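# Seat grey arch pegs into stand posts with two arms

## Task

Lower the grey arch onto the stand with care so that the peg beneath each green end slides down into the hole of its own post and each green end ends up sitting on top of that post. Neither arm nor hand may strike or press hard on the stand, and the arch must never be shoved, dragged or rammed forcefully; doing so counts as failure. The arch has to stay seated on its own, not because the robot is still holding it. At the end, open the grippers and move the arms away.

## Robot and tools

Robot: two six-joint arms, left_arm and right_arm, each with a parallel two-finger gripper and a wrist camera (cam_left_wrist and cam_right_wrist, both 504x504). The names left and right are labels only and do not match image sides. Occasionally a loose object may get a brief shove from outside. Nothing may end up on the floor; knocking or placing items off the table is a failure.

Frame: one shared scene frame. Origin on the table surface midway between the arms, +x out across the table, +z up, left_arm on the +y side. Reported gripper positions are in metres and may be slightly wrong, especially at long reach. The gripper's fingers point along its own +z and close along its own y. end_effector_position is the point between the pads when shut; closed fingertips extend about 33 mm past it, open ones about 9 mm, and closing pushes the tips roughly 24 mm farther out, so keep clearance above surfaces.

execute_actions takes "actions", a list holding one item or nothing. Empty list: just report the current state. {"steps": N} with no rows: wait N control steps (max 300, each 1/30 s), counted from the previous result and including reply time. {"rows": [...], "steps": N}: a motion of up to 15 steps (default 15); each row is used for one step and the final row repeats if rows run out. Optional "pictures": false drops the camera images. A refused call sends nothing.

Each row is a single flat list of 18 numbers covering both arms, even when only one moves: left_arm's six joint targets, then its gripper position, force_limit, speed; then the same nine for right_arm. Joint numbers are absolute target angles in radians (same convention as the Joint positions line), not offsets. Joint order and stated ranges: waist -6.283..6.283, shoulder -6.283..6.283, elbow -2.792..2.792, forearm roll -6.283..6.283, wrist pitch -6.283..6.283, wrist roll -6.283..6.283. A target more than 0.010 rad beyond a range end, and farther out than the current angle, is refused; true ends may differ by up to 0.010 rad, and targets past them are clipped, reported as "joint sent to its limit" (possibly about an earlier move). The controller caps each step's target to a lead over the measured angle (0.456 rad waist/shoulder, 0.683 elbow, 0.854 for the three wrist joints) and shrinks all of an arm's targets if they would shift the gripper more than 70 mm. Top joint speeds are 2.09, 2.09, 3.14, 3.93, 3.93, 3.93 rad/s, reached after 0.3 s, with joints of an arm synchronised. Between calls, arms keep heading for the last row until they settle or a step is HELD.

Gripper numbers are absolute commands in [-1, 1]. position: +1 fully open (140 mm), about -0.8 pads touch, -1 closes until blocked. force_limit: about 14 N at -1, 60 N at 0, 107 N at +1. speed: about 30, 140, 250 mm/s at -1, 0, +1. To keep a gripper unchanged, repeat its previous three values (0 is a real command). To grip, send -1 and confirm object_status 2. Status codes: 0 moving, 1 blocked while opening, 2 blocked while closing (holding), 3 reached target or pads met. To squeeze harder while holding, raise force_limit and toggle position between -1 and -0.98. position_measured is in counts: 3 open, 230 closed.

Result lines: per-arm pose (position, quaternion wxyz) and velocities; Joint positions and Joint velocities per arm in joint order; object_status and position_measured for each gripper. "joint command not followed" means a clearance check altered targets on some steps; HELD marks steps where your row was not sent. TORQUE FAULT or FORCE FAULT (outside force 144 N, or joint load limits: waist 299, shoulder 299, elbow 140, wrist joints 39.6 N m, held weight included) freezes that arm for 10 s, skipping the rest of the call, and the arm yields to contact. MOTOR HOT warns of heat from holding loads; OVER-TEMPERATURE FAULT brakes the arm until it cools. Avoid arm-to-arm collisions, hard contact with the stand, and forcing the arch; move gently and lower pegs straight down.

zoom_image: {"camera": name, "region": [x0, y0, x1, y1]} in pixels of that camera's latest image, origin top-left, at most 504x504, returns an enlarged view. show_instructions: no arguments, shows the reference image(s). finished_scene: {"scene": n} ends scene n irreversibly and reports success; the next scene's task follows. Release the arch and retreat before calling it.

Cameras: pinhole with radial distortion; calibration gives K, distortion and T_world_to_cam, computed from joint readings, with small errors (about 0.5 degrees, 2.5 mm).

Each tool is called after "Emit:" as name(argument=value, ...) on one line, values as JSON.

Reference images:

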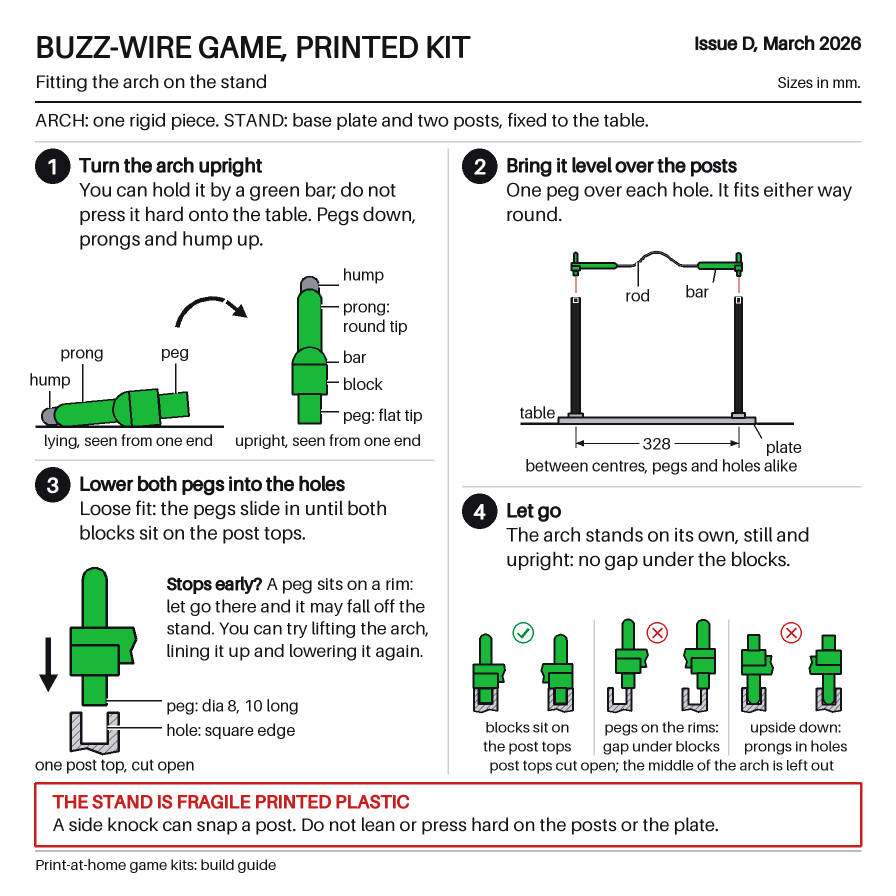

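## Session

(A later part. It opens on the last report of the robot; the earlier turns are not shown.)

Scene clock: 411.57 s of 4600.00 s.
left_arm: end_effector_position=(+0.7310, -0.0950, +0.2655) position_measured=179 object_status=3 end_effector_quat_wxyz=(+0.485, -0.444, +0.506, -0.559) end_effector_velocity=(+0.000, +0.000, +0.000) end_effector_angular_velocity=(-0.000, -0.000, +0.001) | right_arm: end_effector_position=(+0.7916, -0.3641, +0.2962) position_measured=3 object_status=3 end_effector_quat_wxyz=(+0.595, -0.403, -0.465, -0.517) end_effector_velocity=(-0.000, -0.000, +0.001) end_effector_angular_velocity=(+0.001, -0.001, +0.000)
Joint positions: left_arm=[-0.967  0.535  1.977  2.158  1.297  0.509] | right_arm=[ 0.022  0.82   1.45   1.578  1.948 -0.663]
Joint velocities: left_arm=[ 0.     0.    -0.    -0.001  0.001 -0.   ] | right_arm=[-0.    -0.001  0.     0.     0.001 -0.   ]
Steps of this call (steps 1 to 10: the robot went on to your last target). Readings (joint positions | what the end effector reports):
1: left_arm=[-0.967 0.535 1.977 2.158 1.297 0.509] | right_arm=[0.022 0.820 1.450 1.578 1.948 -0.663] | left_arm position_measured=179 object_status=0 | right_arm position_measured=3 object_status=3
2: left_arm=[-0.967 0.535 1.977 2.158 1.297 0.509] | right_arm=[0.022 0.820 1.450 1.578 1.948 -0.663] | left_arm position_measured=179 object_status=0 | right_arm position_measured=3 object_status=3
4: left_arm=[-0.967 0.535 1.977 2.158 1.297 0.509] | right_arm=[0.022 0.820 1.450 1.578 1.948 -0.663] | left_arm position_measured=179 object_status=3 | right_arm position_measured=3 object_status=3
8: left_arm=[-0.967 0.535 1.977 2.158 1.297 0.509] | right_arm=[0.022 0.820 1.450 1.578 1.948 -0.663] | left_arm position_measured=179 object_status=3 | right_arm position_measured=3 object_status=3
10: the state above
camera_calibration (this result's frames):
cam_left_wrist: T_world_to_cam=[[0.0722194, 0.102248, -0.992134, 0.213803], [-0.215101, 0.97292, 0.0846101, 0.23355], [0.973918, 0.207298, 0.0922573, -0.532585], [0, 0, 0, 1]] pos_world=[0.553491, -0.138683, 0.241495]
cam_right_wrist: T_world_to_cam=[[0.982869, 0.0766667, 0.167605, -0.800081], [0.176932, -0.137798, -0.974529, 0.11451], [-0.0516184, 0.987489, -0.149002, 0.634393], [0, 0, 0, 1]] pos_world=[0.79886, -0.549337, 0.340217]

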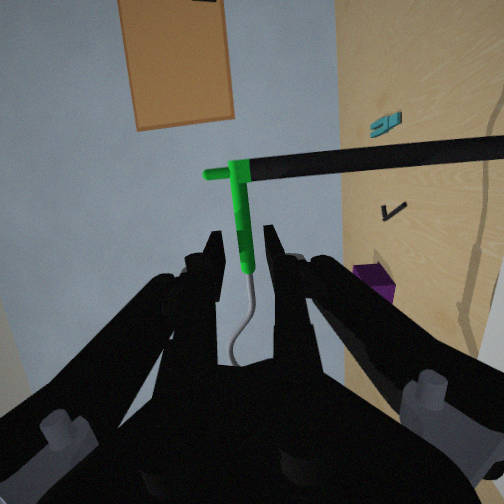

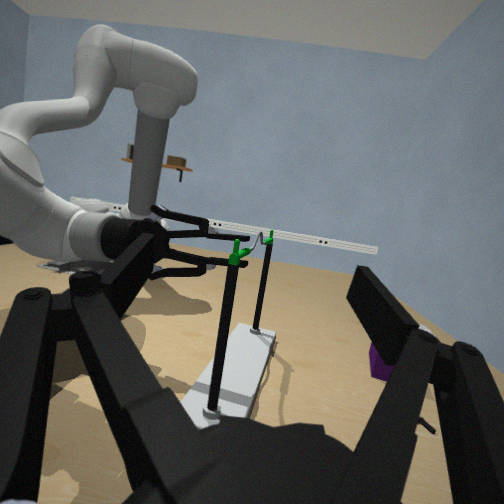

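Emit:
execute_actions(actions=[{"rows": [[-1.0428, 0.4939, 2.0551, 2.0994, 1.3555, 0.5033, -0.4, 0.1, -0.7, -0.5, 0.45, 1.9, 1.64, 1.4, 0.8, 1, 0, 0]], "steps": 15}], pictures=false)

Emit:
execute_actions(actions=[{"rows": [[-1.1, 0.35, 2.2, 2.0, 1.2, 0.5, -0.4, 0.1, -0.7, -0.5, 0.45, 1.9, 1.64, 1.4, 0.8, 1, 0, 0]], "steps": 15}], pictures=false)

Emit:
execute_actions(actions=[{"steps": 20}], pictures=true)

Scene clock: 419.53 s of 4600.00 s.
left_arm: end_effector_position=(+0.6724, -0.0836, +0.2673) position_measured=179 object_status=3 end_effector_quat_wxyz=(+0.486, -0.442, +0.506, -0.559) end_effector_velocity=(+0.000, +0.000, -0.001) end_effector_angular_velocity=(+0.001, +0.000, +0.001) | right_arm: end_effector_position=(+0.8035, -0.5792, +0.3071) position_measured=3 object_status=3 end_effector_quat_wxyz=(+0.592, -0.665, -0.142, -0.433) end_effector_velocity=(-0.060, -0.458, -0.009) end_effector_angular_velocity=(+0.502, +1.999, -0.945)
Joint positions: left_arm=[-1.043  0.494  2.055  2.099  1.355  0.503] | right_arm=[-0.269  0.61   1.706  1.613  1.637 -0.013]
Joint velocities: left_arm=[-0.     0.001  0.    -0.001  0.001 -0.   ] | right_arm=[-0.596 -0.412  0.502  0.07  -0.608  1.913]
Steps of this call (steps 1 to 15: the robot went on to your last target; steps 16 to 90: nothing new was sent; then 4.47 s passed at rest; steps 91 to 105: all 15 steps of this action). Readings (joint positions | what the end effector reports):
91: left_arm=[-0.967 0.535 1.977 2.157 1.297 0.509] | right_arm=[0.021 0.820 1.450 1.578 1.948 -0.663] | left_arm position_measured=179 object_status=3 | right_arm position_measured=3 object_status=3
92: left_arm=[-0.971 0.533 1.982 2.154 1.300 0.508] | right_arm=[0.017 0.817 1.455 1.578 1.942 -0.654] | left_arm position_measured=179 object_status=3 | right_arm position_measured=3 object_status=3
94: left_arm=[-1.003 0.516 2.014 2.130 1.325 0.506] | right_arm=[-0.014 0.791 1.486 1.582 1.904 -0.595] | left_arm position_measured=179 object_status=3 | right_arm position_measured=3 object_status=3
98: left_arm=[-1.043 0.494 2.055 2.100 1.355 0.503] | right_arm=[-0.115 0.717 1.576 1.595 1.795 -0.404] | left_arm position_measured=179 object_status=3 | right_arm position_measured=3 object_status=3
105: the state above

Scene clock: 420.03 s of 4600.00 s.
left_arm: end_effector_position=(+0.6096, -0.0393, +0.2428) position_measured=179 object_status=3 end_effector_quat_wxyz=(-0.422, +0.479, -0.559, +0.529) end_effector_velocity=(+0.000, +0.000, -0.001) end_effector_angular_velocity=(+0.001, +0.001, +0.001) | right_arm: end_effector_position=(+0.7519, -0.7532, +0.2944) position_measured=3 object_status=3 end_effector_quat_wxyz=(+0.623, -0.667, +0.301, -0.276) end_effector_velocity=(-0.000, +0.000, -0.004) end_effector_angular_velocity=(+0.013, +0.018, -0.005)
Joint positions: left_arm=[-1.1   0.35  2.2   2.    1.2   0.5 ] | right_arm=[-0.5    0.45   1.9    1.64   1.4    0.799]
Joint velocities: left_arm=[-0.     0.001 -0.    -0.001 -0.     0.   ] | right_arm=[ 0.     0.001  0.004 -0.001 -0.005  0.018]
Steps of this call (steps 1 to 15: all 15 steps of this action). Readings (joint positions | what the end effector reports):
1: left_arm=[-1.043 0.494 2.055 2.099 1.355 0.503] | right_arm=[-0.289 0.596 1.722 1.615 1.616 0.054] | left_arm position_measured=179 object_status=3 | right_arm position_measured=3 object_status=3
2: left_arm=[-1.044 0.489 2.060 2.096 1.351 0.503] | right_arm=[-0.309 0.583 1.739 1.618 1.596 0.123] | left_arm position_measured=179 object_status=3 | right_arm position_measured=3 object_status=3
4: left_arm=[-1.057 0.458 2.092 2.074 1.316 0.502] | right_arm=[-0.348 0.555 1.772 1.622 1.556 0.262] | left_arm position_measured=179 object_status=3 | right_arm position_measured=3 object_status=3
8: left_arm=[-1.096 0.360 2.190 2.008 1.212 0.500] | right_arm=[-0.426 0.501 1.838 1.631 1.476 0.538] | left_arm position_measured=179 object_status=3 | right_arm position_measured=3 object_status=3
15: the state above

Scene clock: 420.70 s of 4600.00 s.
left_arm: end_effector_position=(+0.6096, -0.0392, +0.2428) position_measured=179 object_status=3 end_effector_quat_wxyz=(-0.422, +0.479, -0.559, +0.529) end_effector_velocity=(-0.000, -0.000, +0.001) end_effector_angular_velocity=(-0.000, -0.001, -0.000) | right_arm: end_effector_position=(+0.7518, -0.7533, +0.2944) position_measured=3 object_status=3 end_effector_quat_wxyz=(+0.623, -0.667, +0.301, -0.276) end_effector_velocity=(+0.000, +0.000, +0.001) end_effector_angular_velocity=(-0.000, -0.003, +0.001)
Joint positions: left_arm=[-1.1   0.35  2.2   2.    1.2   0.5 ] | right_arm=[-0.5   0.45  1.9   1.64  1.4   0.8 ]
Joint velocities: left_arm=[ 0.    -0.001  0.     0.     0.     0.   ] | right_arm=[ 0.    -0.    -0.001  0.     0.002 -0.001]
Steps of this call (steps 1 to 15: the robot went on to your last target; steps 16 to 20: nothing new was sent). Readings (joint positions | what the end effector reports):
1: left_arm=[-1.100 0.350 2.200 2.000 1.200 0.500] | right_arm=[-0.500 0.450 1.900 1.640 1.400 0.800] | left_arm position_measured=179 object_status=3 | right_arm position_measured=3 object_status=3
2: left_arm=[-1.100 0.350 2.200 2.000 1.200 0.500] | right_arm=[-0.500 0.450 1.900 1.640 1.400 0.800] | left_arm position_measured=179 object_status=3 | right_arm position_measured=3 object_status=3
4: left_arm=[-1.100 0.350 2.200 2.000 1.200 0.500] | right_arm=[-0.500 0.450 1.900 1.640 1.400 0.800] | left_arm position_measured=179 object_status=3 | right_arm position_measured=3 object_status=3
8: left_arm=[-1.100 0.350 2.200 2.000 1.200 0.500] | right_arm=[-0.500 0.450 1.900 1.640 1.400 0.800] | left_arm position_measured=179 object_status=3 | right_arm position_measured=3 object_status=3
20: the state above
All arms were judged still, so your last target was given up. Only a new action makes them travel on or press farther. Fingers that are still opening or closing keep moving.
camera_calibration (this result's frames):
cam_left_wrist: T_world_to_cam=[[-0.10314, 0.104447, -0.989168, 0.300624], [-0.145707, 0.982157, 0.118899, 0.104824], [0.983937, 0.156392, -0.086081, -0.388579], [0, 0, 0, 1]] pos_world=[0.428617, -0.0735823, 0.251455]
cam_right_wrist: T_world_to_cam=[[0.0455963, -0.185185, -0.981645, 0.114904], [-0.90488, 0.408659, -0.119123, 1.03926], [0.423218, 0.893703, -0.148937, 0.588743], [0, 0, 0, 1]] pos_world=[0.686001, -0.929586, 0.324281]

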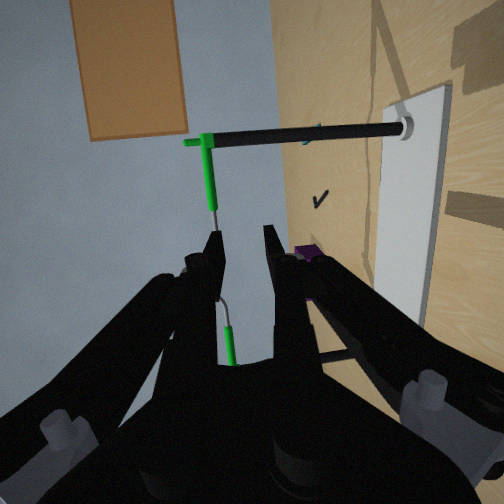

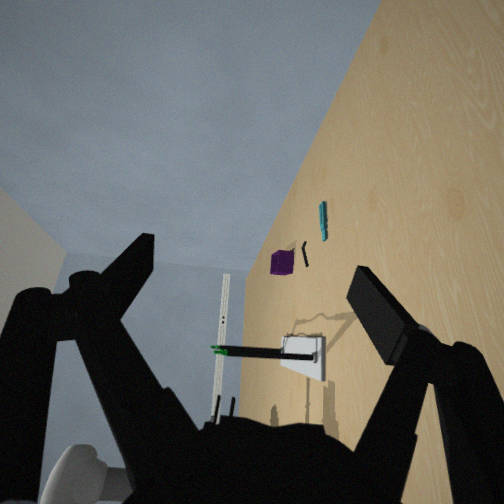

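The arch sits on both posts and both arms are clear.

Emit:
finished_scene(scene=1)

The scene is finished: the task was done.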